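## Task

There are two test sieve sets, each made of a pan, a sieve and a cover. Separate the set sitting on the work bench and get all six parts completely into the tote, then move the tote onto the steel shelf at the end wall. No cover or sieve may have any portion of its skirt (its lower rim) sitting inside another part. The tote must finish resting on the shelf with nothing overhanging its edge. Any number of robots may be used. Release everything and back away at the end. A robot that tips over or is left leaning means failure, and anything held in position only by a robot at the finish does not count.

## Robot and tools

Robots: two identical Hello Robot Stretch 4 units, r1 and r2. Each has an omni-wheel base, a lift that rides up a mast, an arm that telescopes straight out, a three-joint wrist (yaw, pitch, roll) and a two-finger gripper. Each carries head_camera, head_left_camera, head_right_camera (fisheye) and wrist_camera, named with the robot prefix, e.g. r1_wrist_camera. The base rim lies within 0.23 m of the base origin; the robot stands about 1.6 m tall.

Frames: every robot reports in its own base frame, origin on the floor below the base centre, x ahead, y to the left, z up. hand_pose is the pinch point between the fingertips in that frame (with all wrist joints at 0 its axes line up with the base). Odometry is the base frame as it was when the scene began; heading runs -3.142 to 3.142, positive to the left. Neither robot knows the other's position except through images, lidar_m and wrist_depth_mm.

execute_actions(actions, cameras): actions is a list holding one action or nothing (empty means just report). The action is an object keyed "r1" and/or "r2"; each robot gets its own block. Inside a block:
- base: exactly one relative move, counted from where the base last measured itself: translate_m (metres, -2 to 2, + forward), strafe_m (metres, -2 to 2, + left, no turning), or rotate_rad (radians, -3.2 to 3.2, + counter-clockwise seen from above).
- joints: absolute targets by name, any subset: lift_m 0 to 1.2 m; arm_m 0 to 0.55 m extension; wrist_yaw_rad -1.134 to 4.276 (0 ahead, + left, 3.14 tucked back, above 3.4 may hit the arm); wrist_pitch_rad -1.117 to 4.259 (0 level, 1.57 pointing down); wrist_roll_rad -1.117 to 4.259 (+ turns clockwise viewed from behind); gripper_m -0.038 to 0.141, the fingertip gap in metres (negative presses fingers together). Targets outside a joint range are clipped and reported; any other bad value or key rejects the whole call.
- pace: "slow", "default", "fast" or "max" (base up to 0.1/0.3/0.4/0.6 m/s, 1/2/3/4 rad/s; slower when the lift is high).
- contact_limits: {"arm_m": 0 to 0.75}, default 0.5, how hard the arm may push before halting.
- end_of_arm: "enable_torque" alone in the block, to revive wrist or gripper motors that cut out.
All motions in one action begin together; an action runs at most 15 s. Example: {"r1": {"base": {"translate_m": 0.3}, "joints": {"gripper_m": 0.05}, "pace": "fast"}}. cameras lists which images to return (omitted or ["all"] gives all, [] none).

wait(seconds 0 to 10): lets the simulation run with no new command and returns the same report. zoom_image(camera, region [x0,y0,x1,y1] pixels from the top-left, at most 504x504): a closer look at that camera's latest full image. read_manual(section "licences"): licence texts only. finished_scene(scene 1 or 2): ends that scene irrevocably and reports success; the next scene's task arrives in its result.

Reading results: base_status and joint_status tell how each commanded motion ended: "done"; "off_target" (stopped short, may still push); "contact_stop_at_<key>" (hit something; the lift, arm or wheels then go slack and may sag or roll); "limit_stop_at_<name>" such as own_body (wrist about to hit the robot) or tilt (leaning over 6 degrees, drive locked until it straightens); "torque_fault" (a wrist/gripper motor gave up and goes limp until enable_torque); "time_out". on_its_own covers things not commanded in this call; "held at" is a held target, not the actual position. A part left out of an action may still be straining toward an older target. lidar_m gives 12 distances in metres for 30-degree sectors, first straight ahead then counter-clockwise (4th left, 7th behind, 10th right); "-" means nothing seen or closer than 0.25 m; glass, clear plastic and thin legs can be missed. wrist_depth_mm is a 7x7 grid of depths in mm (100 to 2000), read from the top left. motor_effort is percent of maximum, bracket is the peak in the last action; a loaded level gripper shifts wrist_pitch effort. base_tilt is in degrees, forward and right positive. If turned_by_wheels and turned_by_imu disagree by more than about 0.1 rad, the base slipped or bumped something. base_odometry counts wheel turns, so slipping is logged as travel.

Gripping: command a gap smaller than the object's width; a smaller value grips harder and pulls it inward. The gap reading and "done" do not prove a hold; look for a clear jump in gripper effort. If fingertips jam on a surface, raise the lift. To unfold at the start, send lift_m 0.4 with wrist_yaw_rad 0.

Cautions: robots touching each other with any further drive press hard, which can end the run; no status line reports such contact. Travel under the same command can differ by about 3 cm per metre between robots, dangerous if both carry one load. Turning or driving with over 1 kg held and arm_m beyond 0.2 risks tipping, especially at fast paces; strong steady pushes with a high gripper do too. A level gripper holding more than about 2 kg faults the wrist. Avoid drops, slams and hard shoves; objects may occasionally be nudged by outside forces.

Each tool is called after "Call:" as name(argument=value, ...), one argument or row to a line, values as JSON.

## Session

I'll start by looking at the scene.

Call:
execute_actions(
  actions=[],
)

Scene clock: 0.00 s.
r1.base_odometry: x=+0.000 y=+0.000 heading=+0.000 (m, m, rad; r1's odometry frame)
r1.turned_by_wheels: +0.000 (rad since the last result)
r1.turned_by_imu: +0.000 (rad since the last result)
r1.base_tilt: forward=-0.4 right=-0.9 (deg)
r1.lidar_m: 1.36 1.56 5.17 1.33 0.74 0.62 0.63 0.76 1.34 3.31 3.84 4.10
r1.base_status: not commanded
r1.joint_positions: lift_m=+0.130 arm_m=+0.001 wrist_yaw_rad=+3.160 wrist_pitch_rad=-0.001 wrist_roll_rad=-0.002 gripper_m=+0.057
r1.joint_status: not commanded
r1.motor_effort: lift_m=+21 arm_m=+0 wrist_yaw_rad=-1 wrist_pitch_rad=-4 wrist_roll_rad=-1 gripper_m=-4 wheel_0=+0 wheel_1=+0 wheel_2=+0 (%)
r1.hand_pose: x=-0.1185 y=+0.0820 z=+0.3080 quat_wxyz=(-0.009, +0.000, -0.001, +1.000) (m; r1's base frame)
r1.wrist_depth_mm: - 143 273 778 723 699 668 / - 118 145 778 732 691 654 / - 118 147 768 723 683 647 / 106 138 185 768 732 676 647 / 216 842 798 759 715 668 647 / 878 866 212 750 216 668 640 / 854 831 788 143 683 654 634
r2.base_odometry: x=+0.000 y=+0.000 heading=+0.000 (m, m, rad; r2's odometry frame)
r2.turned_by_wheels: +0.000 (rad since the last result)
r2.turned_by_imu: +0.000 (rad since the last result)
r2.base_tilt: forward=-0.4 right=+0.3 (deg)
r2.lidar_m: 1.70 2.40 1.26 1.04 1.02 1.16 1.95 3.17 3.45 3.68 0.95 1.04
r2.base_status: not commanded
r2.joint_positions: lift_m=+0.264 arm_m=+0.000 wrist_yaw_rad=+3.089 wrist_pitch_rad=-0.001 wrist_roll_rad=+0.015 gripper_m=+0.057
r2.joint_status: not commanded
r2.motor_effort: lift_m=+17 arm_m=-1 wrist_yaw_rad=+1 wrist_pitch_rad=-7 wrist_roll_rad=+0 gripper_m=-3 wheel_0=+0 wheel_1=+0 wheel_2=+0 (%)
r2.hand_pose: x=-0.1128 y=+0.1026 z=+0.4426 quat_wxyz=(+0.027, +0.000, +0.007, +1.000) (m; r2's base frame)
r2.wrist_depth_mm: - 141 - - 1808 1255 1008 / - 133 - - 1808 1281 1025 / 103 138 221 - 1808 1308 1042 / 120 142 - - 1863 1308 1042 / - - - - 1756 1308 1060 / 1618 1618 200 1618 193 1255 1060 / 1138 1078 1098 120 1138 1008 991
pictures: r1_head_camera, r1_head_left_camera, r1_head_right_camera, r1_wrist_camera, r2_head_camera, r2_head_left_camera, r2_head_right_camera, r2_wrist_camera
Images, in order (width x height): r1_head_camera 420x560, r1_head_left_camera 420x672, r1_head_right_camera 420x672, r1_wrist_camera 616x392, r2_head_camera 420x560, r2_head_left_camera 420x672, r2_head_right_camera 420x672, r2_wrist_camera 616x392.

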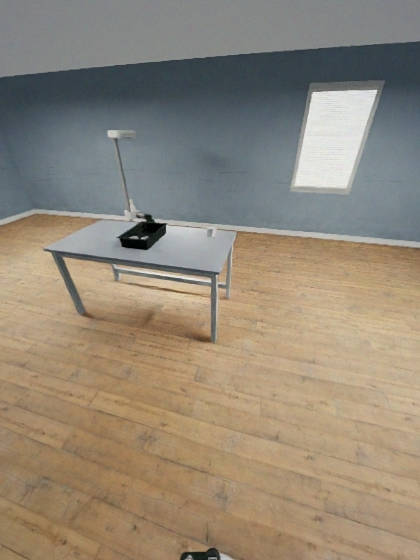

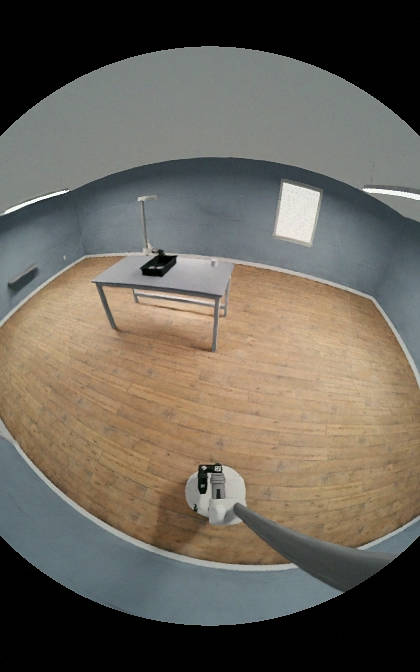

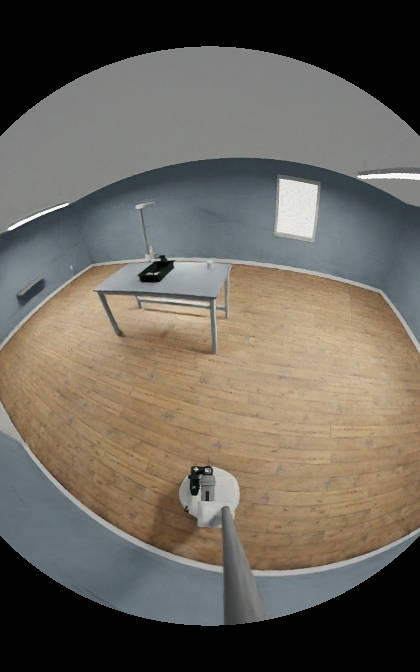

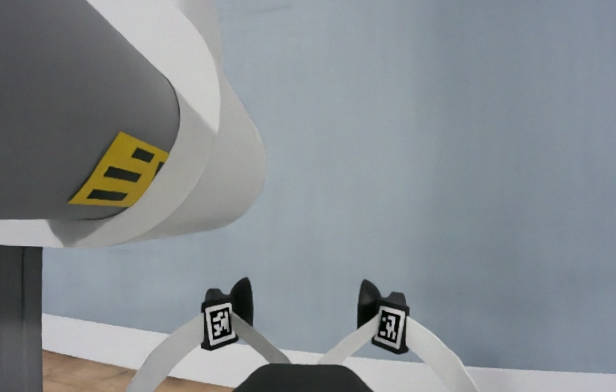

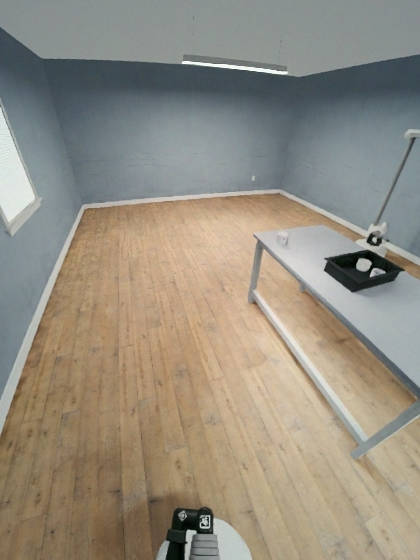

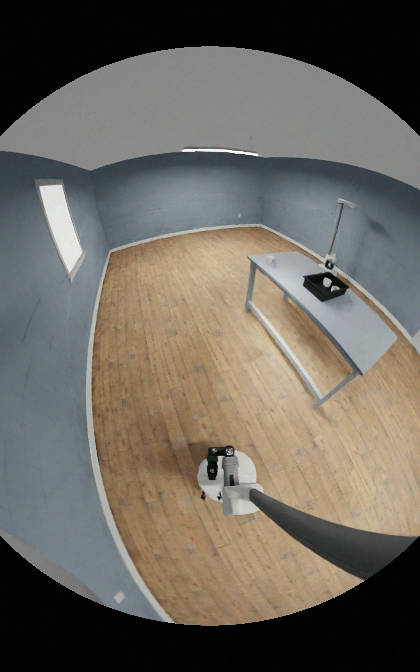

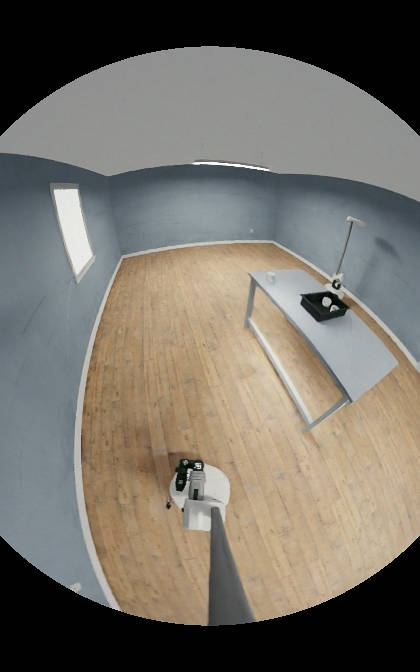

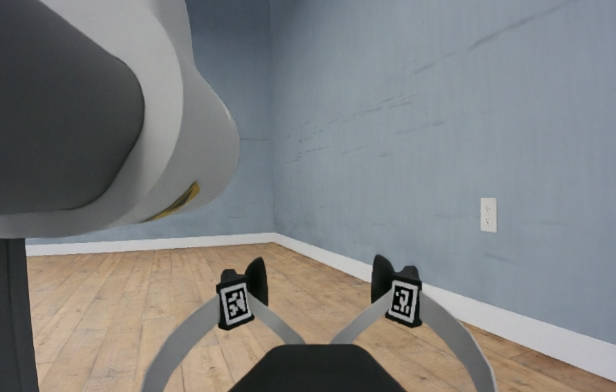

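Call:
zoom_image(
  camera="r2_head_camera",
  region=[240, 210, 420, 310],
)

Call:
zoom_image(
  camera="r1_head_camera",
  region=[40, 200, 250, 290],
)

Call:
zoom_image(
  camera="r1_head_left_camera",
  region=[0, 230, 120, 330],
)

Region (240, 210, 420, 310) of r2_head_camera's 420x560 image, scaled by 2.800, with more detail than that image has.

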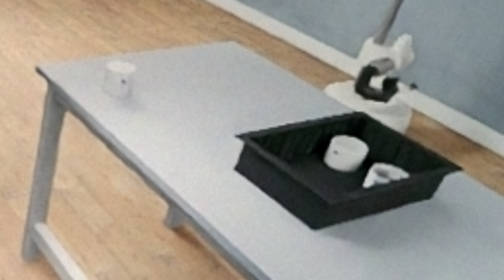

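Region (40, 200, 250, 290) of r1_head_camera's 420x560 image, scaled by 2.400, with more detail than that image has; it fills the top 216 rows of this view, and the rest is white.

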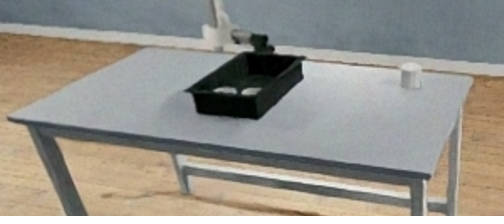

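Region (0, 230, 120, 330) of r1_head_left_camera's 420x672 image, scaled by 4.200, with more detail than that image has.

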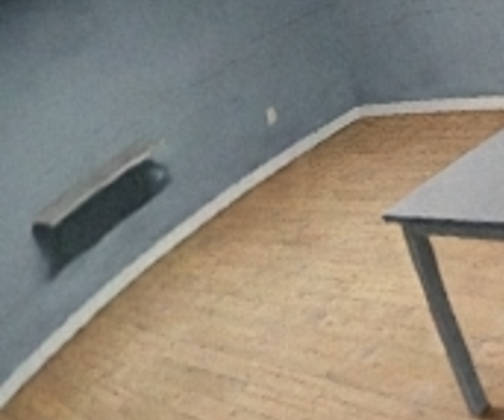

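Call:
execute_actions(
  actions=[
    {"r1": {"base": {"rotate_rad": -0.26}, "joints": {"lift_m": 0.4, "wrist_yaw_rad": 0}, "pace": "fast"}, "r2": {"base": {"rotate_rad": -1.26}, "joints": {"lift_m": 0.4, "wrist_yaw_rad": 0}, "pace": "fast"}},
  ],
  cameras=["r1_head_camera", "r2_head_camera", "r2_head_right_camera"],
)

Scene clock: 96.33 s.
r1.base_odometry: x=+0.000 y=+0.000 heading=-0.260 (m, m, rad; r1's odometry frame)
r1.turned_by_wheels: -0.260 (rad since the last result)
r1.turned_by_imu: -0.266 (rad since the last result)
r1.base_tilt: forward=-0.4 right=-1.0 (deg)
r1.lidar_m: 1.37 1.38 1.90 2.47 0.92 0.65 0.62 0.68 0.94 2.59 3.45 4.21
r1.base_status: done
r1.joint_positions: lift_m=+0.400 arm_m=+0.001 wrist_yaw_rad=+0.001 wrist_pitch_rad=+0.000 wrist_roll_rad=-0.002 gripper_m=+0.057
r1.joint_status: all done
r1.motor_effort: lift_m=+23(28) arm_m=-1(1) wrist_yaw_rad=-2(6) wrist_pitch_rad=-4(4) wrist_roll_rad=-1(1) gripper_m=-3(4) wheel_0=+1(7) wheel_1=+1(6) wheel_2=+2(12) (%)
r1.hand_pose: x=+0.4602 y=-0.0873 z=+0.5782 quat_wxyz=(+1.000, -0.001, +0.000, +0.000) (m; r1's base frame)
r1.wrist_depth_mm: - - - - - - - / - - - - - - - / - - - - - - - / 1708 1182 - - - - - / - - - - - - - / - 1863 212 - 216 - - / 1537 1397 1397 144 1430 1537 1661
r2.base_odometry: x=+0.000 y=+0.000 heading=-1.260 (m, m, rad; r2's odometry frame)
r2.turned_by_wheels: -1.260 (rad since the last result)
r2.turned_by_imu: -1.285 (rad since the last result)
r2.base_tilt: forward=-0.4 right=+0.3 (deg)
r2.lidar_m: 0.90 0.95 1.29 4.44 1.54 1.08 1.02 1.09 1.47 3.51 3.21 3.84
r2.base_status: done
r2.joint_positions: lift_m=+0.400 arm_m=+0.000 wrist_yaw_rad=+0.001 wrist_pitch_rad=+0.000 wrist_roll_rad=+0.015 gripper_m=+0.057
r2.joint_status: all done
r2.motor_effort: lift_m=+21(25) arm_m=+0(1) wrist_yaw_rad=+0(6) wrist_pitch_rad=-6(6) wrist_roll_rad=+0(1) gripper_m=-3(1) wheel_0=-1(7) wheel_1=-1(7) wheel_2=-1(8) (%)
r2.hand_pose: x=+0.4592 y=-0.0873 z=+0.5781 quat_wxyz=(+1.000, +0.007, +0.000, +0.000) (m; r2's base frame)
r2.wrist_depth_mm: - - - - - - - / - - - - - - - / 759 750 - - - - - / - - - - - - - / - - - - - - - / - - 200 - 193 1921 1921 / 1430 1366 1397 120 1464 1255 1336
pictures: r1_head_camera, r2_head_camera, r2_head_right_camera
Images, in order (width x height): r1_head_camera 420x560, r2_head_camera 420x560, r2_head_right_camera 420x672.

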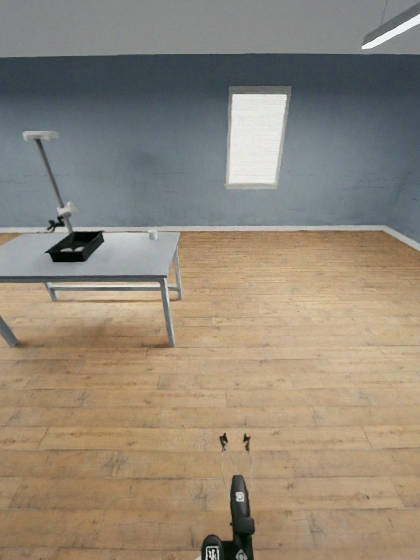

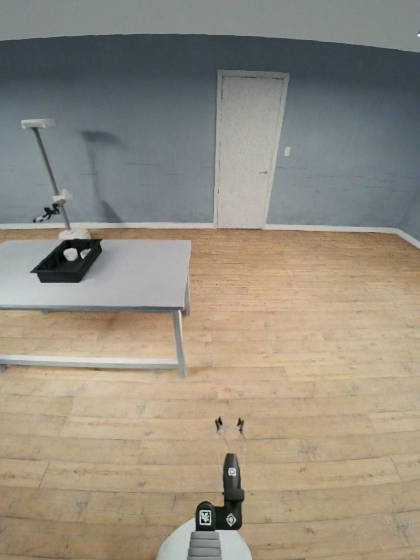

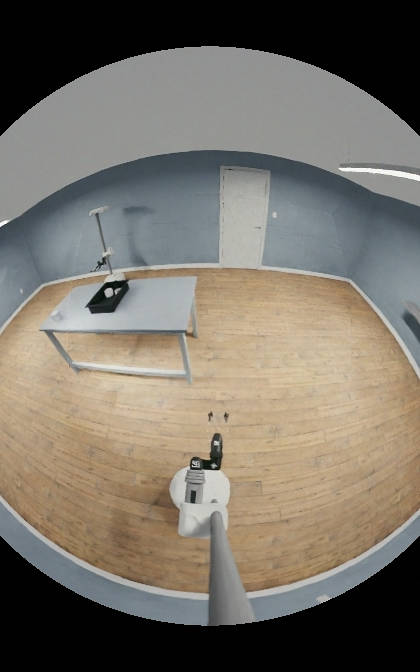

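Call:
execute_actions(
  actions=[
    {"r1": {"base": {"strafe_m": 1.19}, "joints": {"lift_m": 0.85, "gripper_m": 0.1}, "pace": "max"}, "r2": {"base": {"strafe_m": 1.42}, "joints": {"lift_m": 0.68, "gripper_m": 0.14}, "pace": "max"}},
  ],
  cameras=["r1_head_camera", "r2_head_camera", "r2_wrist_camera", "r1_wrist_camera"],
)

Scene clock: 108.93 s.
r1.base_odometry: x=+0.306 y=+1.150 heading=-0.260 (m, m, rad; r1's odometry frame)
r1.turned_by_wheels: +0.000 (rad since the last result)
r1.turned_by_imu: +0.002 (rad since the last result)
r1.base_tilt: forward=-0.4 right=-1.0 (deg)
r1.lidar_m: 1.32 1.41 4.00 2.52 0.94 0.66 0.61 0.66 0.94 2.61 4.69 1.36
r1.base_status: done
r1.joint_positions: lift_m=+0.850 arm_m=+0.001 wrist_yaw_rad=+0.000 wrist_pitch_rad=-0.001 wrist_roll_rad=-0.002 gripper_m=+0.100
r1.joint_status: all done
r1.motor_effort: lift_m=+22(27) arm_m=+0(1) wrist_yaw_rad=-3(3) wrist_pitch_rad=-4(4) wrist_roll_rad=+0(0) gripper_m=-3(3) wheel_0=+2(12) wheel_1=-2(15) wheel_2=+0(4) (%)
r1.hand_pose: x=+0.4601 y=-0.0874 z=+1.0283 quat_wxyz=(+1.000, -0.001, +0.000, +0.000) (m; r1's base frame)
r1.wrist_depth_mm: - - - - - - - / - - - - - - - / - - - - - - - / - - - - - - - / - - - - - - - / - 1205 1078 1255 221 1281 - / - 1430 - 145 - - -
r2.base_odometry: x=+1.352 y=+0.434 heading=-1.260 (m, m, rad; r2's odometry frame)
r2.turned_by_wheels: +0.000 (rad since the last result)
r2.turned_by_imu: -0.002 (rad since the last result)
r2.base_tilt: forward=-0.5 right=+0.3 (deg)
r2.lidar_m: 0.87 3.78 3.99 3.82 1.54 1.12 1.03 1.07 1.54 3.96 1.32 0.92
r2.base_status: done
r2.joint_positions: lift_m=+0.680 arm_m=+0.000 wrist_yaw_rad=+0.000 wrist_pitch_rad=-0.001 wrist_roll_rad=+0.015 gripper_m=+0.140
r2.joint_status: all done
r2.motor_effort: lift_m=+18(26) arm_m=+0(1) wrist_yaw_rad=+1(0) wrist_pitch_rad=-8(8) wrist_roll_rad=+0(1) gripper_m=-1(5) wheel_0=+1(11) wheel_1=+1(13) wheel_2=-1(4) (%)
r2.hand_pose: x=+0.4592 y=-0.0874 z=+0.8583 quat_wxyz=(+1.000, +0.007, +0.000, +0.000) (m; r2's base frame)
r2.wrist_depth_mm: - - - - - - - / - - - - - - - / - - - - - - - / - - - - - - - / - - 946 820 891 842 788 / - - 691 723 732 211 - / - 1983 1921 119 - 1921 1921
pictures: r1_head_camera, r1_wrist_camera, r2_head_camera, r2_wrist_camera
camera_calibration (this result's frames):
r1_wrist_camera: T_world_to_cam=[[-0.000566816, -0.999883, 0.0153163, -0.103236], [0.0435557, -0.0153265, -0.998933, 1.06566], [0.999051, 0.000100901, 0.0435593, -0.277655], [0, 0, 0, 1]] pos_world=[0.230918, -0.0868634, 1.07819]
r2_wrist_camera: T_world_to_cam=[[0.0413237, -0.99863, -0.0321074, -0.0674975], [0.00716342, 0.0324302, -0.999448, 0.912171], [0.99912, 0.0410709, 0.00849374, -0.238798], [0, 0, 0, 1]] pos_world=[0.234843, -0.0871793, 0.911528]
Images, in order (width x height): r1_head_camera 420x560, r1_wrist_camera 616x392, r2_head_camera 420x560, r2_wrist_camera 616x392.

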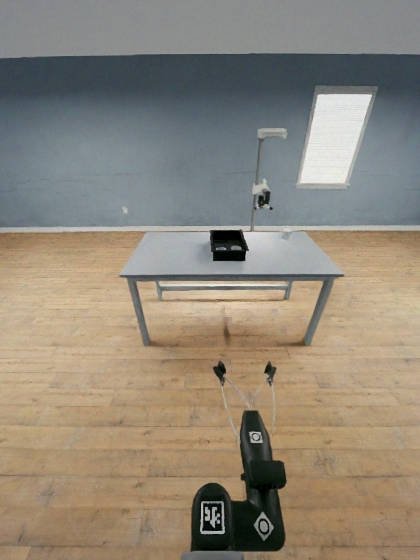

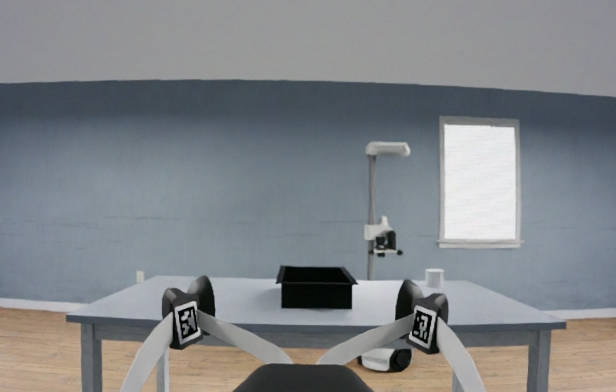

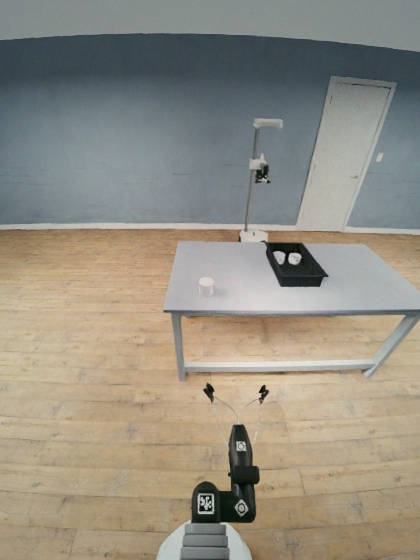

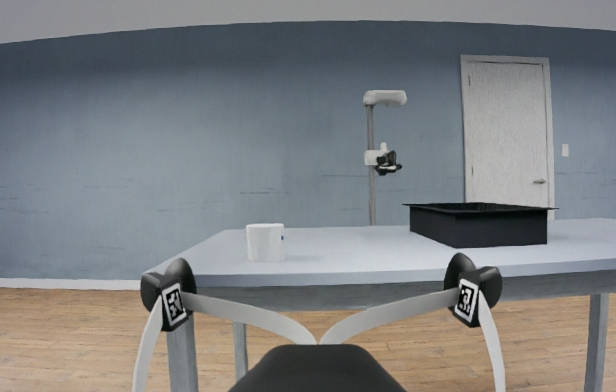

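Call:
zoom_image(
  camera="r2_wrist_camera",
  region=[215, 200, 315, 280],
)

Call:
zoom_image(
  camera="r2_head_camera",
  region=[180, 230, 340, 310],
)

Region (215, 200, 315, 280) of r2_wrist_camera's 616x392 image, scaled by 5.040; it fills the top 403 rows of this view, and the rest is white.

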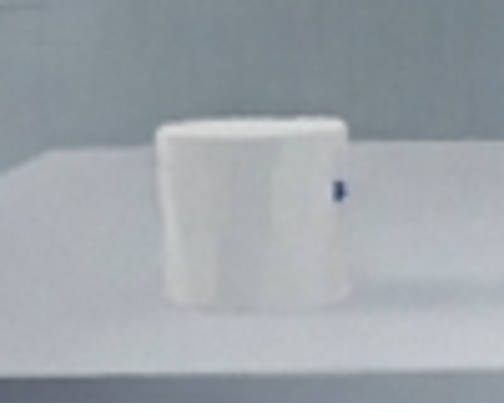

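Region (180, 230, 340, 310) of r2_head_camera's 420x560 image, scaled by 3.150, with more detail than that image has.

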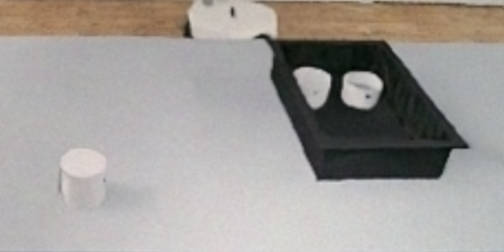

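Call:
execute_actions(
  actions=[
    {"r1": {"base": {"translate_m": 0.95}, "joints": {"lift_m": 1.05, "wrist_pitch_rad": 1.0, "arm_m": 0.15}, "pace": "max"}, "r2": {"base": {"strafe_m": 0.117}, "joints": {"lift_m": 0.66}, "pace": "fast"}},
  ],
  cameras=["r1_head_camera", "r2_head_camera", "r2_wrist_camera", "r1_wrist_camera"],
)

Scene clock: 169.37 s.
r1.base_odometry: x=+1.224 y=+0.906 heading=-0.260 (m, m, rad; r1's odometry frame)
r1.turned_by_wheels: +0.000 (rad since the last result)
r1.turned_by_imu: +0.001 (rad since the last result)
r1.base_tilt: forward=-0.4 right=-1.0 (deg)
r1.lidar_m: 0.36 0.39 0.57 3.79 2.23 1.66 1.58 1.66 2.30 4.52 0.58 0.37
r1.base_status: done
r1.joint_positions: lift_m=+1.050 arm_m=+0.149 wrist_yaw_rad=+0.000 wrist_pitch_rad=+1.001 wrist_roll_rad=-0.002 gripper_m=+0.100
r1.joint_status: all done
r1.motor_effort: lift_m=+22(26) arm_m=+5(8) wrist_yaw_rad=-2(0) wrist_pitch_rad=-1(2) wrist_roll_rad=-2(2) gripper_m=-3(2) wheel_0=+0(8) wheel_1=+2(10) wheel_2=-1(13) (%)
r1.hand_pose: x=+0.4756 y=-0.0874 z=+0.9852 quat_wxyz=(+0.877, -0.001, +0.480, +0.000) (m; r1's base frame)
r1.wrist_depth_mm: 778 759 768 691 768 1255 788 / 668 668 668 654 654 683 699 / 597 597 580 609 585 603 609 / 530 535 512 512 504 530 549 / 484 480 480 452 455 469 492 / 436 442 433 449 222 449 445 / 413 402 404 145 404 413 413
r2.base_odometry: x=+1.463 y=+0.470 heading=-1.260 (m, m, rad; r2's odometry frame)
r2.turned_by_wheels: +0.000 (rad since the last result)
r2.turned_by_imu: -0.002 (rad since the last result)
r2.base_tilt: forward=-0.4 right=+0.3 (deg)
r2.lidar_m: 0.89 3.77 3.85 3.68 1.54 1.14 1.07 1.09 1.52 4.00 1.31 0.88
r2.base_status: done
r2.joint_positions: lift_m=+0.660 arm_m=+0.000 wrist_yaw_rad=+0.000 wrist_pitch_rad=+0.000 wrist_roll_rad=+0.015 gripper_m=+0.140
r2.joint_status: all done
r2.motor_effort: lift_m=+14(16) arm_m=-1(1) wrist_yaw_rad=+1(0) wrist_pitch_rad=-8(8) wrist_roll_rad=-1(0) gripper_m=-2(2) wheel_0=+0(10) wheel_1=+0(9) wheel_2=-1(2) (%)
r2.hand_pose: x=+0.4592 y=-0.0874 z=+0.8386 quat_wxyz=(+1.000, +0.007, +0.000, +0.000) (m; r2's base frame)
r2.wrist_depth_mm: - - - - - - - / - - - - - - - / - - - - - - - / - - - - - - - / - - 991 798 768 732 732 / - - 723 723 732 211 - / - 1921 1983 119 1921 1708 1863
pictures: r1_head_camera, r1_wrist_camera, r2_head_camera, r2_wrist_camera
camera_calibration (this result's frames):
r1_wrist_camera: T_world_to_cam=[[0.0125011, -0.999883, 0.00884496, -0.102449], [-0.817909, -0.0153137, -0.575143, 1.01413], [0.575211, -0.0000444408, -0.818005, 0.759169], [0, 0, 0, 1]] pos_world=[0.394068, -0.086873, 1.20518]
r2_wrist_camera: T_world_to_cam=[[0.0413221, -0.99863, -0.0321083, -0.0681268], [0.0071437, 0.0324303, -0.999448, 0.892555], [0.99912, 0.0410699, 0.008474, -0.238615], [0, 0, 0, 1]] pos_world=[0.234844, -0.0871793, 0.891897]
Images, in order (width x height): r1_head_camera 420x560, r1_wrist_camera 616x392, r2_head_camera 420x560, r2_wrist_camera 616x392.

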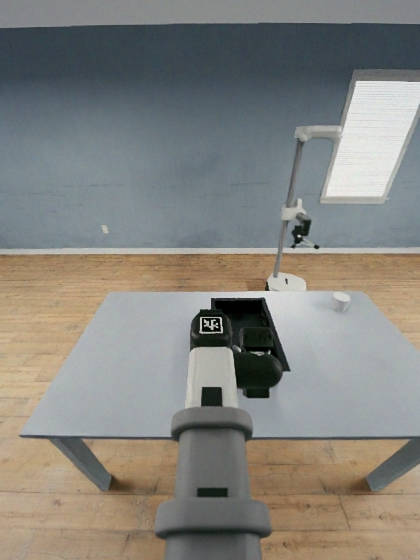

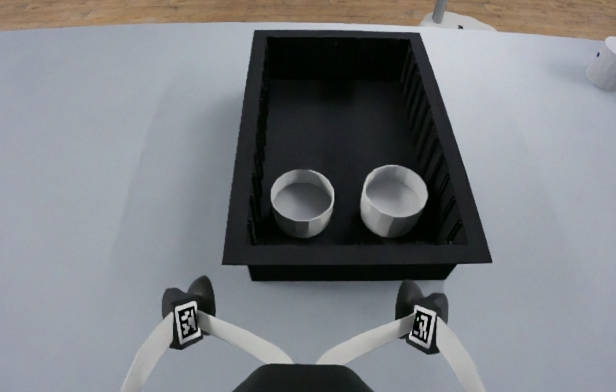

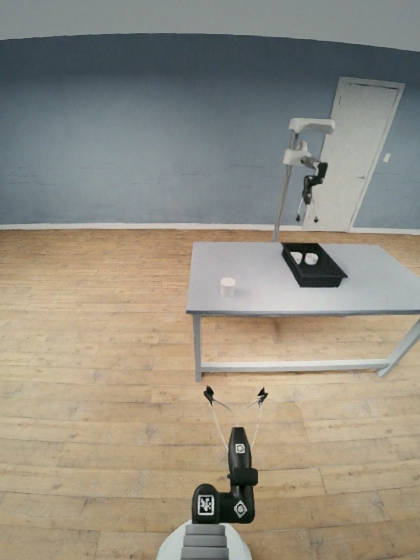

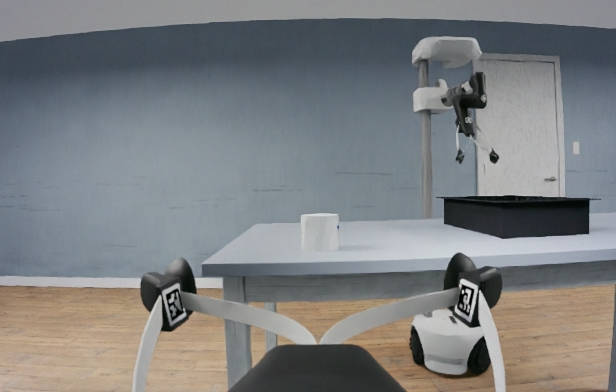

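Call:
zoom_image(
  camera="r1_wrist_camera",
  region=[210, 20, 510, 290],
)

Region (210, 20, 510, 290) of r1_wrist_camera's 616x392 image, scaled by 1.680; it fills the top 454 rows of this view, and the rest is white.

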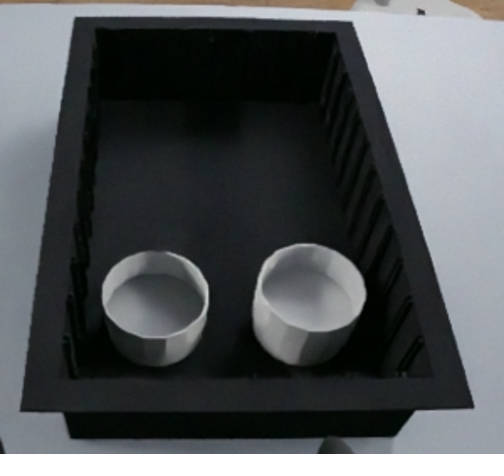

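Call:
execute_actions(
  actions=[
    {"r2": {"base": {"translate_m": 0.4}, "joints": {"lift_m": 0.66}, "pace": "fast"}},
  ],
)

Scene clock: 184.37 s.
r1.base_odometry: x=+1.224 y=+0.906 heading=-0.260 (m, m, rad; r1's odometry frame)
r1.turned_by_wheels: +0.000 (rad since the last result)
r1.turned_by_imu: -0.001 (rad since the last result)
r1.base_tilt: forward=-0.4 right=-1.0 (deg)
r1.lidar_m: 0.36 0.36 0.57 3.80 2.19 1.63 1.56 1.65 2.32 4.52 0.56 0.40
r1.base_status: not commanded
r1.joint_positions: lift_m=+1.050 arm_m=+0.149 wrist_yaw_rad=+0.000 wrist_pitch_rad=+1.001 wrist_roll_rad=-0.002 gripper_m=+0.100
r1.joint_status: not commanded
r1.motor_effort: lift_m=+22(22) arm_m=+5(5) wrist_yaw_rad=-2(0) wrist_pitch_rad=-1(1) wrist_roll_rad=+1(0) gripper_m=-2(1) wheel_0=+0(0) wheel_1=+2(2) wheel_2=-2(2) (%)
r1.hand_pose: x=+0.4756 y=-0.0874 z=+0.9852 quat_wxyz=(+0.877, -0.001, +0.480, +0.000) (m; r1's base frame)
r1.wrist_depth_mm: 759 759 759 707 778 1060 788 / 676 668 668 654 647 691 699 / 597 597 585 597 585 603 615 / 525 535 508 517 504 539 544 / 480 484 480 449 452 473 488 / 439 439 427 452 223 445 452 / 413 404 410 145 404 410 413
r2.base_odometry: x=+1.586 y=+0.089 heading=-1.260 (m, m, rad; r2's odometry frame)
r2.turned_by_wheels: +0.000 (rad since the last result)
r2.turned_by_imu: -0.001 (rad since the last result)
r2.base_tilt: forward=-0.4 right=+0.4 (deg)
r2.lidar_m: 0.48 3.35 3.84 3.69 2.12 1.53 1.45 1.52 2.10 4.62 0.72 0.51
r2.base_status: done
r2.joint_positions: lift_m=+0.660 arm_m=+0.000 wrist_yaw_rad=+0.000 wrist_pitch_rad=+0.000 wrist_roll_rad=+0.015 gripper_m=+0.140
r2.joint_status: all done
r2.motor_effort: lift_m=+14(17) arm_m=-1(1) wrist_yaw_rad=+1(1) wrist_pitch_rad=-7(8) wrist_roll_rad=-1(1) gripper_m=-1(3) wheel_0=+0(7) wheel_1=+0(7) wheel_2=+1(12) (%)
r2.hand_pose: x=+0.4592 y=-0.0874 z=+0.8386 quat_wxyz=(+1.000, +0.007, +0.000, +0.000) (m; r2's base frame)
r2.wrist_depth_mm: - - - - - 1537 - / - - - - - 1499 - / - - - - - - - / - - - - - - - / - - 991 427 750 723 615 / - 382 351 387 345 211 379 / - 279 300 119 290 279 279
pictures: r1_head_camera, r1_head_left_camera, r1_head_right_camera, r1_wrist_camera, r2_head_camera, r2_head_left_camera, r2_head_right_camera, r2_wrist_camera
camera_calibration (this result's frames):
r1_wrist_camera: T_world_to_cam=[[0.0125009, -0.999883, 0.00884491, -0.102449], [-0.817909, -0.0153135, -0.575143, 1.01414], [0.575211, -0.0000445243, -0.818005, 0.759169], [0, 0, 0, 1]] pos_world=[0.394069, -0.086873, 1.20518]
r2_wrist_camera: T_world_to_cam=[[0.0413221, -0.99863, -0.0321083, -0.0681268], [0.00714375, 0.0324302, -0.999448, 0.892555], [0.99912, 0.0410699, 0.00847405, -0.238615], [0, 0, 0, 1]] pos_world=[0.234844, -0.0871793, 0.891897]
Images, in order (width x height): r1_head_camera 420x560, r1_head_left_camera 420x672, r1_head_right_camera 420x672, r1_wrist_camera 616x392, r2_head_camera 420x560, r2_head_left_camera 420x672, r2_head_right_camera 420x672, r2_wrist_camera 616x392.

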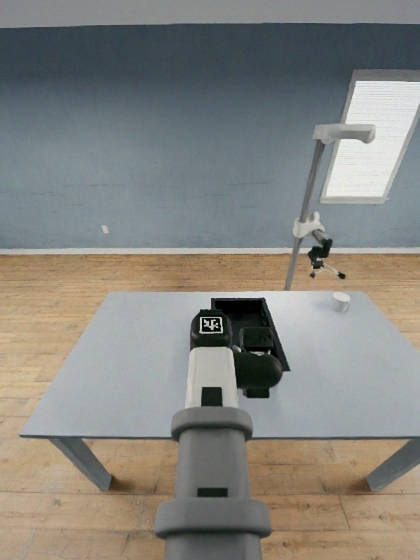

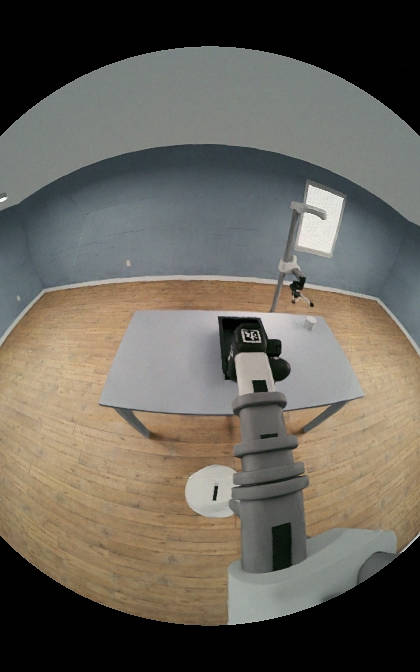

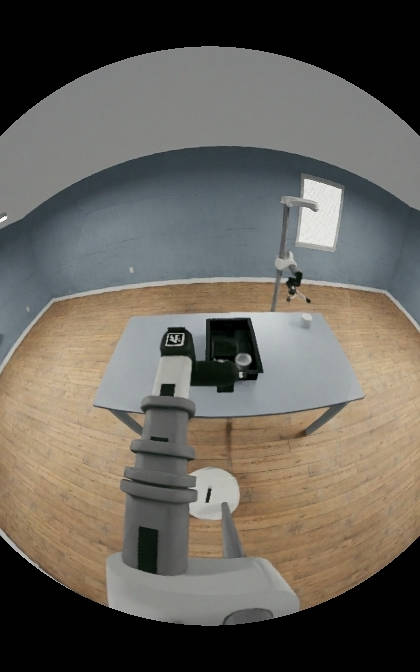

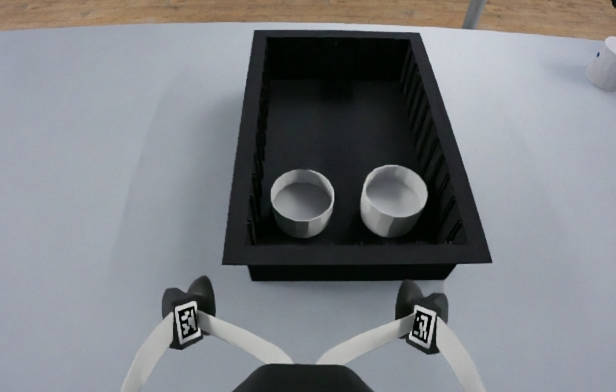

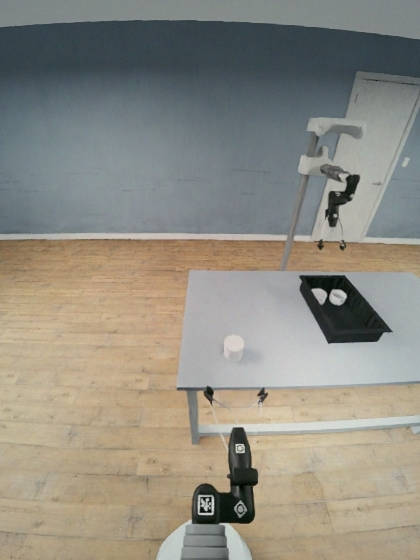

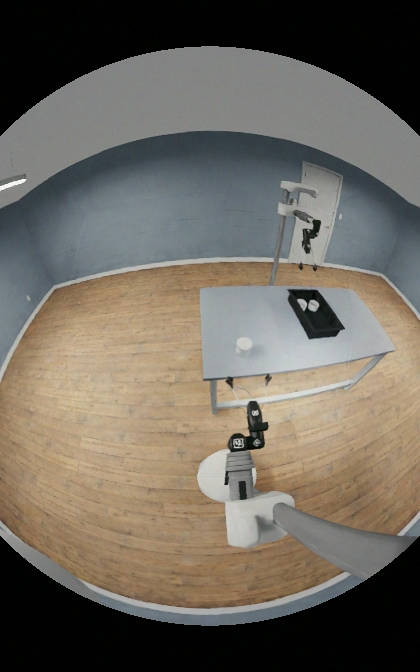

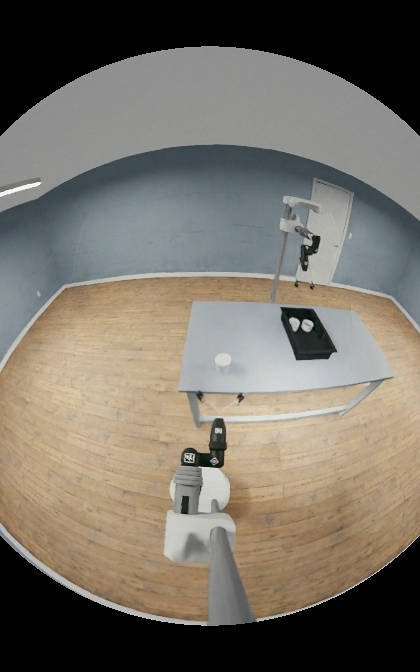

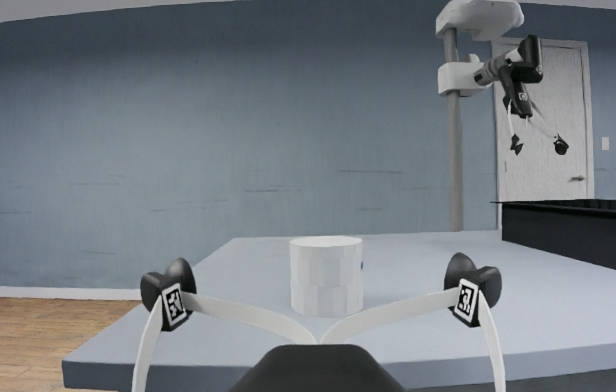

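Call:
zoom_image(
  camera="r2_wrist_camera",
  region=[260, 220, 400, 330],
)

Call:
zoom_image(
  camera="r2_head_camera",
  region=[290, 265, 400, 355],
)

Region (260, 220, 400, 330) of r2_wrist_camera's 616x392 image, scaled by 3.600; it fills the top 396 rows of this view, and the rest is white.

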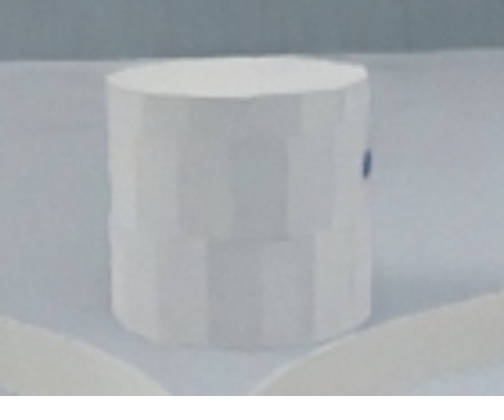

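Region (290, 265, 400, 355) of r2_head_camera's 420x560 image, scaled by 4.582, with more detail than that image has; it fills the top 412 rows of this view, and the rest is white.

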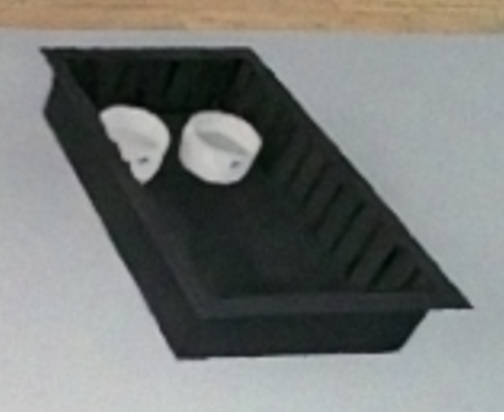

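Call:
execute_actions(
  actions=[
    {"r1": {"base": {"strafe_m": -0.57}, "joints": {"lift_m": 0.72, "wrist_pitch_rad": 0.0, "arm_m": 0.3, "gripper_m": 0.14}, "pace": "fast"}, "r2": {"joints": {"lift_m": 0.95, "wrist_pitch_rad": 0.8}, "pace": "fast"}},
  ],
  cameras=["r1_head_camera", "r2_head_camera", "r2_wrist_camera", "r1_wrist_camera"],
)

Scene clock: 307.33 s.
r1.base_odometry: x=+1.077 y=+0.355 heading=-0.260 (m, m, rad; r1's odometry frame)
r1.turned_by_wheels: +0.000 (rad since the last result)
r1.turned_by_imu: -0.003 (rad since the last result)
r1.base_tilt: forward=-0.4 right=-1.0 (deg)
r1.lidar_m: 0.36 0.39 0.52 4.35 2.25 1.63 1.57 1.65 2.29 3.92 4.10 0.38
r1.base_status: done
r1.joint_positions: lift_m=+0.720 arm_m=+0.299 wrist_yaw_rad=+0.000 wrist_pitch_rad=+0.003 wrist_roll_rad=-0.002 gripper_m=+0.140
r1.joint_status: all done
r1.motor_effort: lift_m=+20(21) arm_m=+5(3) wrist_yaw_rad=-1(1) wrist_pitch_rad=-6(9) wrist_roll_rad=-1(1) gripper_m=-1(2) wheel_0=-2(10) wheel_1=-1(14) wheel_2=+0(1) (%)
r1.hand_pose: x=+0.7585 y=-0.0873 z=+0.8976 quat_wxyz=(+1.000, -0.001, +0.001, +0.000) (m; r1's base frame)
r1.wrist_depth_mm: - - - - - - - / - - - - - - - / - - - - - - - / - - - - - - - / - - - - - - - / - 216 - 1160 - - - / 455 436 455 147 466 466 -
r2.base_odometry: x=+1.586 y=+0.089 heading=-1.260 (m, m, rad; r2's odometry frame)
r2.turned_by_wheels: +0.000 (rad since the last result)
r2.turned_by_imu: -0.002 (rad since the last result)
r2.base_tilt: forward=-0.4 right=+0.4 (deg)
r2.lidar_m: 0.49 3.36 3.84 3.69 2.10 1.54 1.44 1.50 2.10 4.62 0.71 0.50
r2.base_status: not commanded
r2.joint_positions: lift_m=+0.950 arm_m=+0.000 wrist_yaw_rad=+0.000 wrist_pitch_rad=+0.802 wrist_roll_rad=+0.015 gripper_m=+0.140
r2.joint_status: all done
r2.motor_effort: lift_m=+21(23) arm_m=-1(1) wrist_yaw_rad=+1(1) wrist_pitch_rad=-5(5) wrist_roll_rad=+0(0) gripper_m=-2(1) wheel_0=+0(1) wheel_1=+1(0) wheel_2=+1(1) (%)
r2.hand_pose: x=+0.3714 y=-0.0874 z=+0.9207 quat_wxyz=(+0.921, +0.007, +0.390, -0.003) (m; r2's base frame)
r2.wrist_depth_mm: - - 917 831 820 788 676 / - - 723 676 676 668 634 / 1921 1921 580 492 559 559 554 / 1618 1576 496 492 488 480 477 / 1430 1366 462 455 452 445 1255 / 1255 1229 580 1229 1160 211 1182 / 1118 1098 1098 119 1060 917 904
pictures: r1_head_camera, r1_wrist_camera, r2_head_camera, r2_wrist_camera
camera_calibration (this result's frames):
r1_wrist_camera: T_world_to_cam=[[-0.000402158, -0.999883, 0.0153185, -0.101159], [0.0404252, -0.0153222, -0.999065, 0.924604], [0.999182, 0.00021747, 0.0404266, -0.567318], [0, 0, 0, 1]] pos_world=[0.529436, -0.0868565, 0.948224]
r2_wrist_camera: T_world_to_cam=[[0.00567026, -0.998633, -0.0519551, -0.0303626], [-0.713384, 0.0323691, -0.700026, 0.967083], [0.700751, 0.0410332, -0.712225, 0.622758], [0, 0, 0, 1]] pos_world=[0.253675, -0.0871785, 1.11895]
Images, in order (width x height): r1_head_camera 420x560, r1_wrist_camera 616x392, r2_head_camera 420x560, r2_wrist_camera 616x392.

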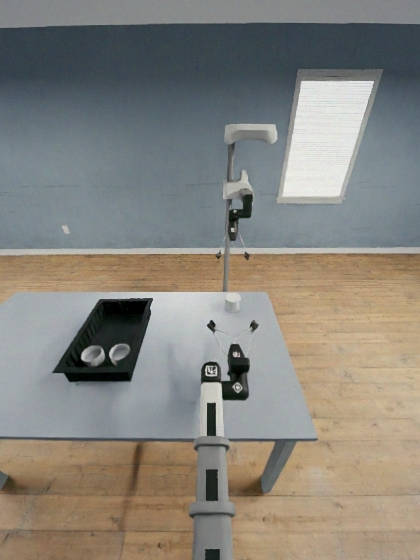

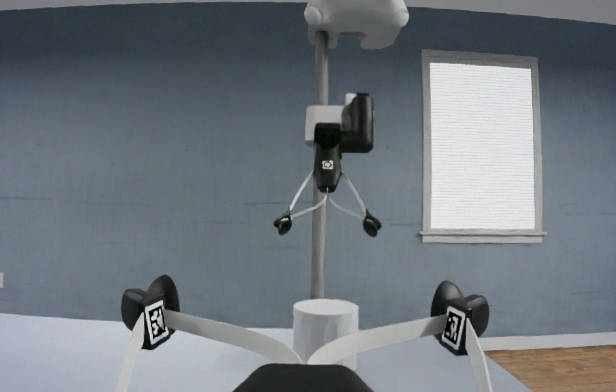

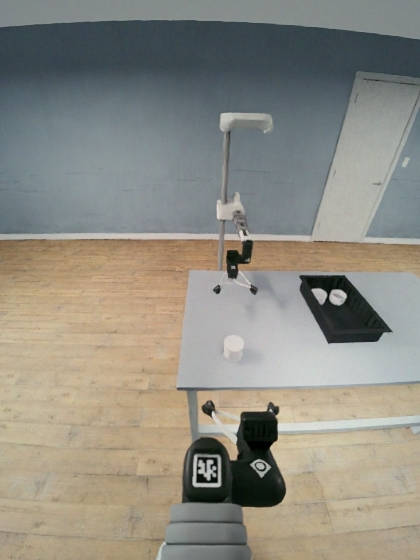

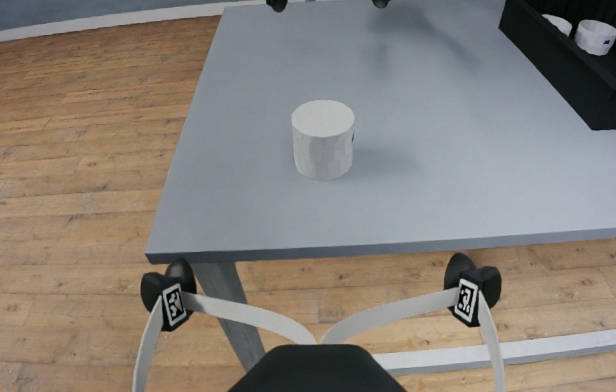

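Call:
execute_actions(
  actions=[
    {"r1": {"joints": {"lift_m": 0.68, "wrist_pitch_rad": 0.1}, "pace": "default"}, "r2": {"joints": {"arm_m": 0.263, "lift_m": 0.925}, "pace": "default"}},
  ],
  cameras=["r2_head_camera", "r2_wrist_camera", "r1_wrist_camera"],
)

Scene clock: 318.77 s.
r1.base_odometry: x=+1.077 y=+0.355 heading=-0.260 (m, m, rad; r1's odometry frame)
r1.turned_by_wheels: +0.000 (rad since the last result)
r1.turned_by_imu: -0.001 (rad since the last result)
r1.base_tilt: forward=-0.4 right=-1.0 (deg)
r1.lidar_m: 0.37 0.39 0.57 4.33 2.25 1.67 1.57 1.67 2.29 3.93 4.10 0.39
r1.base_status: not commanded
r1.joint_positions: lift_m=+0.680 arm_m=+0.299 wrist_yaw_rad=+0.000 wrist_pitch_rad=+0.102 wrist_roll_rad=-0.002 gripper_m=+0.140
r1.joint_status: all done
r1.motor_effort: lift_m=+18(19) arm_m=+6(5) wrist_yaw_rad=-2(2) wrist_pitch_rad=-3(1) wrist_roll_rad=+0(0) gripper_m=+0(0) wheel_0=-2(2) wheel_1=-1(1) wheel_2=+0(0) (%)
r1.hand_pose: x=+0.7570 y=-0.0874 z=+0.8291 quat_wxyz=(+0.999, -0.001, +0.051, +0.000) (m; r1's base frame)
r1.wrist_depth_mm: - - - - - - - / - - - 1160 - - - / - - - - - - - / - - - - - - - / - - - 469 - - - / 375 217 399 402 404 342 - / 276 267 276 147 285 279 294
r2.base_odometry: x=+1.586 y=+0.089 heading=-1.260 (m, m, rad; r2's odometry frame)
r2.turned_by_wheels: +0.000 (rad since the last result)
r2.turned_by_imu: -0.001 (rad since the last result)
r2.base_tilt: forward=-0.4 right=+0.3 (deg)
r2.lidar_m: 0.46 3.34 3.85 3.69 2.09 1.56 1.46 1.50 2.10 4.62 0.71 0.54
r2.base_status: not commanded
r2.joint_positions: lift_m=+0.925 arm_m=+0.262 wrist_yaw_rad=+0.000 wrist_pitch_rad=+0.802 wrist_roll_rad=+0.015 gripper_m=+0.140
r2.joint_status: all done
r2.motor_effort: lift_m=+13(17) arm_m=+4(7) wrist_yaw_rad=+1(0) wrist_pitch_rad=-6(4) wrist_roll_rad=+0(0) gripper_m=+2(1) wheel_0=-1(1) wheel_1=+1(0) wheel_2=+1(1) (%)
r2.hand_pose: x=+0.6338 y=-0.0874 z=+0.8963 quat_wxyz=(+0.921, +0.007, +0.390, -0.003) (m; r2's base frame)
r2.wrist_depth_mm: - - - 707 - - 741 / - - 647 603 621 615 591 / 1863 1863 535 525 521 517 512 / 1576 1537 462 459 449 445 439 / 1397 433 407 399 397 392 384 / 1229 355 347 278 285 211 343 / 1118 324 330 119 319 314 315
pictures: r1_wrist_camera, r2_head_camera, r2_wrist_camera
camera_calibration (this result's frames):
r1_wrist_camera: T_world_to_cam=[[0.00111408, -0.999882, 0.0153073, -0.10125], [-0.0588908, -0.0153464, -0.998146, 0.930573], [0.998264, 0.000210549, -0.058901, -0.480009], [0, 0, 0, 1]] pos_world=[0.534091, -0.0868558, 0.902125]
r2_wrist_camera: T_world_to_cam=[[0.00569204, -0.998633, -0.0519551, -0.0331259], [-0.713382, 0.0323536, -0.700028, 1.13724], [0.700752, 0.0410484, -0.712223, 0.421506], [0, 0, 0, 1]] pos_world=[0.516105, -0.0871767, 1.09459]
Images, in order (width x height): r1_wrist_camera 616x392, r2_head_camera 420x560, r2_wrist_camera 616x392.

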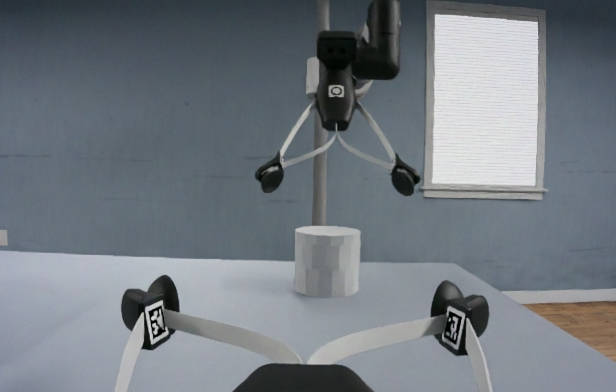

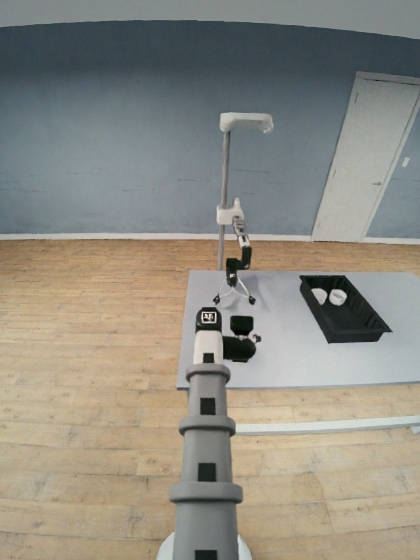

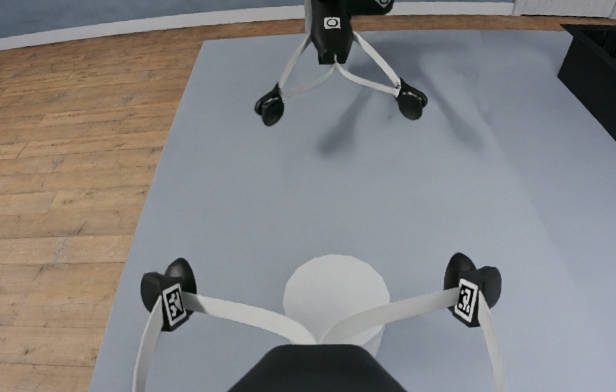

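Call:
execute_actions(
  actions=[
    {"r2": {"base": {"strafe_m": -0.011}, "joints": {"lift_m": 0.905, "gripper_m": 0.098}, "pace": "default"}},
  ],
  cameras=["r2_wrist_camera", "r1_wrist_camera"],
)

Scene clock: 327.73 s.
r1.base_odometry: x=+1.077 y=+0.355 heading=-0.260 (m, m, rad; r1's odometry frame)
r1.turned_by_wheels: +0.000 (rad since the last result)
r1.turned_by_imu: -0.001 (rad since the last result)
r1.base_tilt: forward=-0.4 right=-1.0 (deg)
r1.lidar_m: 0.38 0.39 0.57 4.34 2.25 1.64 1.58 1.64 2.34 3.93 4.13 0.38
r1.base_status: not commanded
r1.joint_positions: lift_m=+0.680 arm_m=+0.299 wrist_yaw_rad=+0.000 wrist_pitch_rad=+0.102 wrist_roll_rad=-0.002 gripper_m=+0.140
r1.joint_status: not commanded
r1.motor_effort: lift_m=+18(18) arm_m=+5(6) wrist_yaw_rad=-2(0) wrist_pitch_rad=-3(2) wrist_roll_rad=+0(1) gripper_m=+0(1) wheel_0=-2(2) wheel_1=-1(1) wheel_2=+0(0) (%)
r1.hand_pose: x=+0.7570 y=-0.0874 z=+0.8291 quat_wxyz=(+0.999, -0.001, +0.051, +0.000) (m; r1's base frame)
r1.wrist_depth_mm: - - - - - - - / - - - 1098 - - - / - - - - - - - / - - - - - - - / - - - 473 - - - / 370 218 397 407 410 343 - / 277 267 277 146 285 279 296
r2.base_odometry: x=+1.575 y=+0.085 heading=-1.260 (m, m, rad; r2's odometry frame)
r2.turned_by_wheels: +0.000 (rad since the last result)
r2.turned_by_imu: -0.001 (rad since the last result)
r2.base_tilt: forward=-0.4 right=+0.3 (deg)
r2.lidar_m: 0.45 3.33 3.83 3.69 2.12 1.55 1.46 1.51 2.07 4.64 0.73 0.52
r2.base_status: done
r2.joint_positions: lift_m=+0.905 arm_m=+0.262 wrist_yaw_rad=+0.000 wrist_pitch_rad=+0.802 wrist_roll_rad=+0.015 gripper_m=+0.098
r2.joint_status: all done
r2.motor_effort: lift_m=+13(15) arm_m=+4(4) wrist_yaw_rad=+0(1) wrist_pitch_rad=-6(6) wrist_roll_rad=+0(0) gripper_m=-6(3) wheel_0=-1(7) wheel_1=-1(3) wheel_2=+1(2) (%)
r2.hand_pose: x=+0.6338 y=-0.0874 z=+0.8763 quat_wxyz=(+0.921, +0.007, +0.390, -0.003) (m; r2's base frame)
r2.wrist_depth_mm: - - - 668 707 707 668 / - - 603 569 559 580 574 / 1863 1756 504 496 488 484 480 / 1576 466 436 427 424 418 413 / 1366 392 382 290 373 366 364 / 1182 340 202 259 213 319 324 / 1060 304 310 121 304 293 296
pictures: r1_wrist_camera, r2_wrist_camera
camera_calibration (this result's frames):
r1_wrist_camera: T_world_to_cam=[[0.00111403, -0.999882, 0.0153074, -0.10125], [-0.0588909, -0.0153465, -0.998146, 0.930573], [0.998264, 0.000210495, -0.058901, -0.480009], [0, 0, 0, 1]] pos_world=[0.534091, -0.0868558, 0.902125]
r2_wrist_camera: T_world_to_cam=[[0.00569201, -0.998633, -0.0519552, -0.0341652], [-0.713382, 0.0323537, -0.700028, 1.12324], [0.700752, 0.0410485, -0.712223, 0.407255], [0, 0, 0, 1]] pos_world=[0.516108, -0.0871767, 1.07458]
Images, in order (width x height): r1_wrist_camera 616x392, r2_wrist_camera 616x392.

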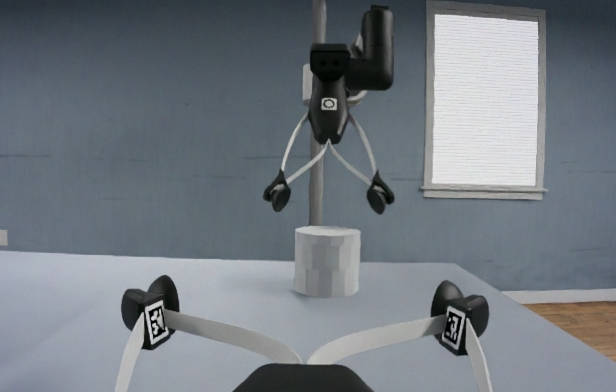

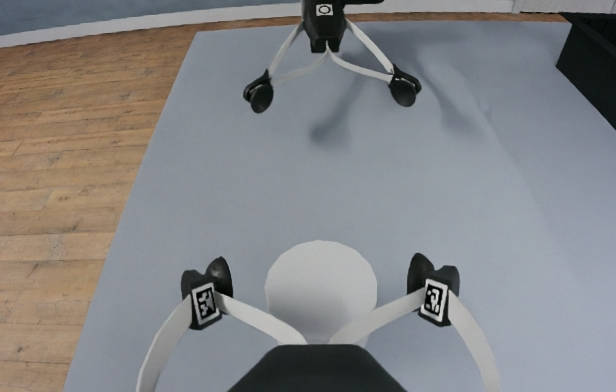

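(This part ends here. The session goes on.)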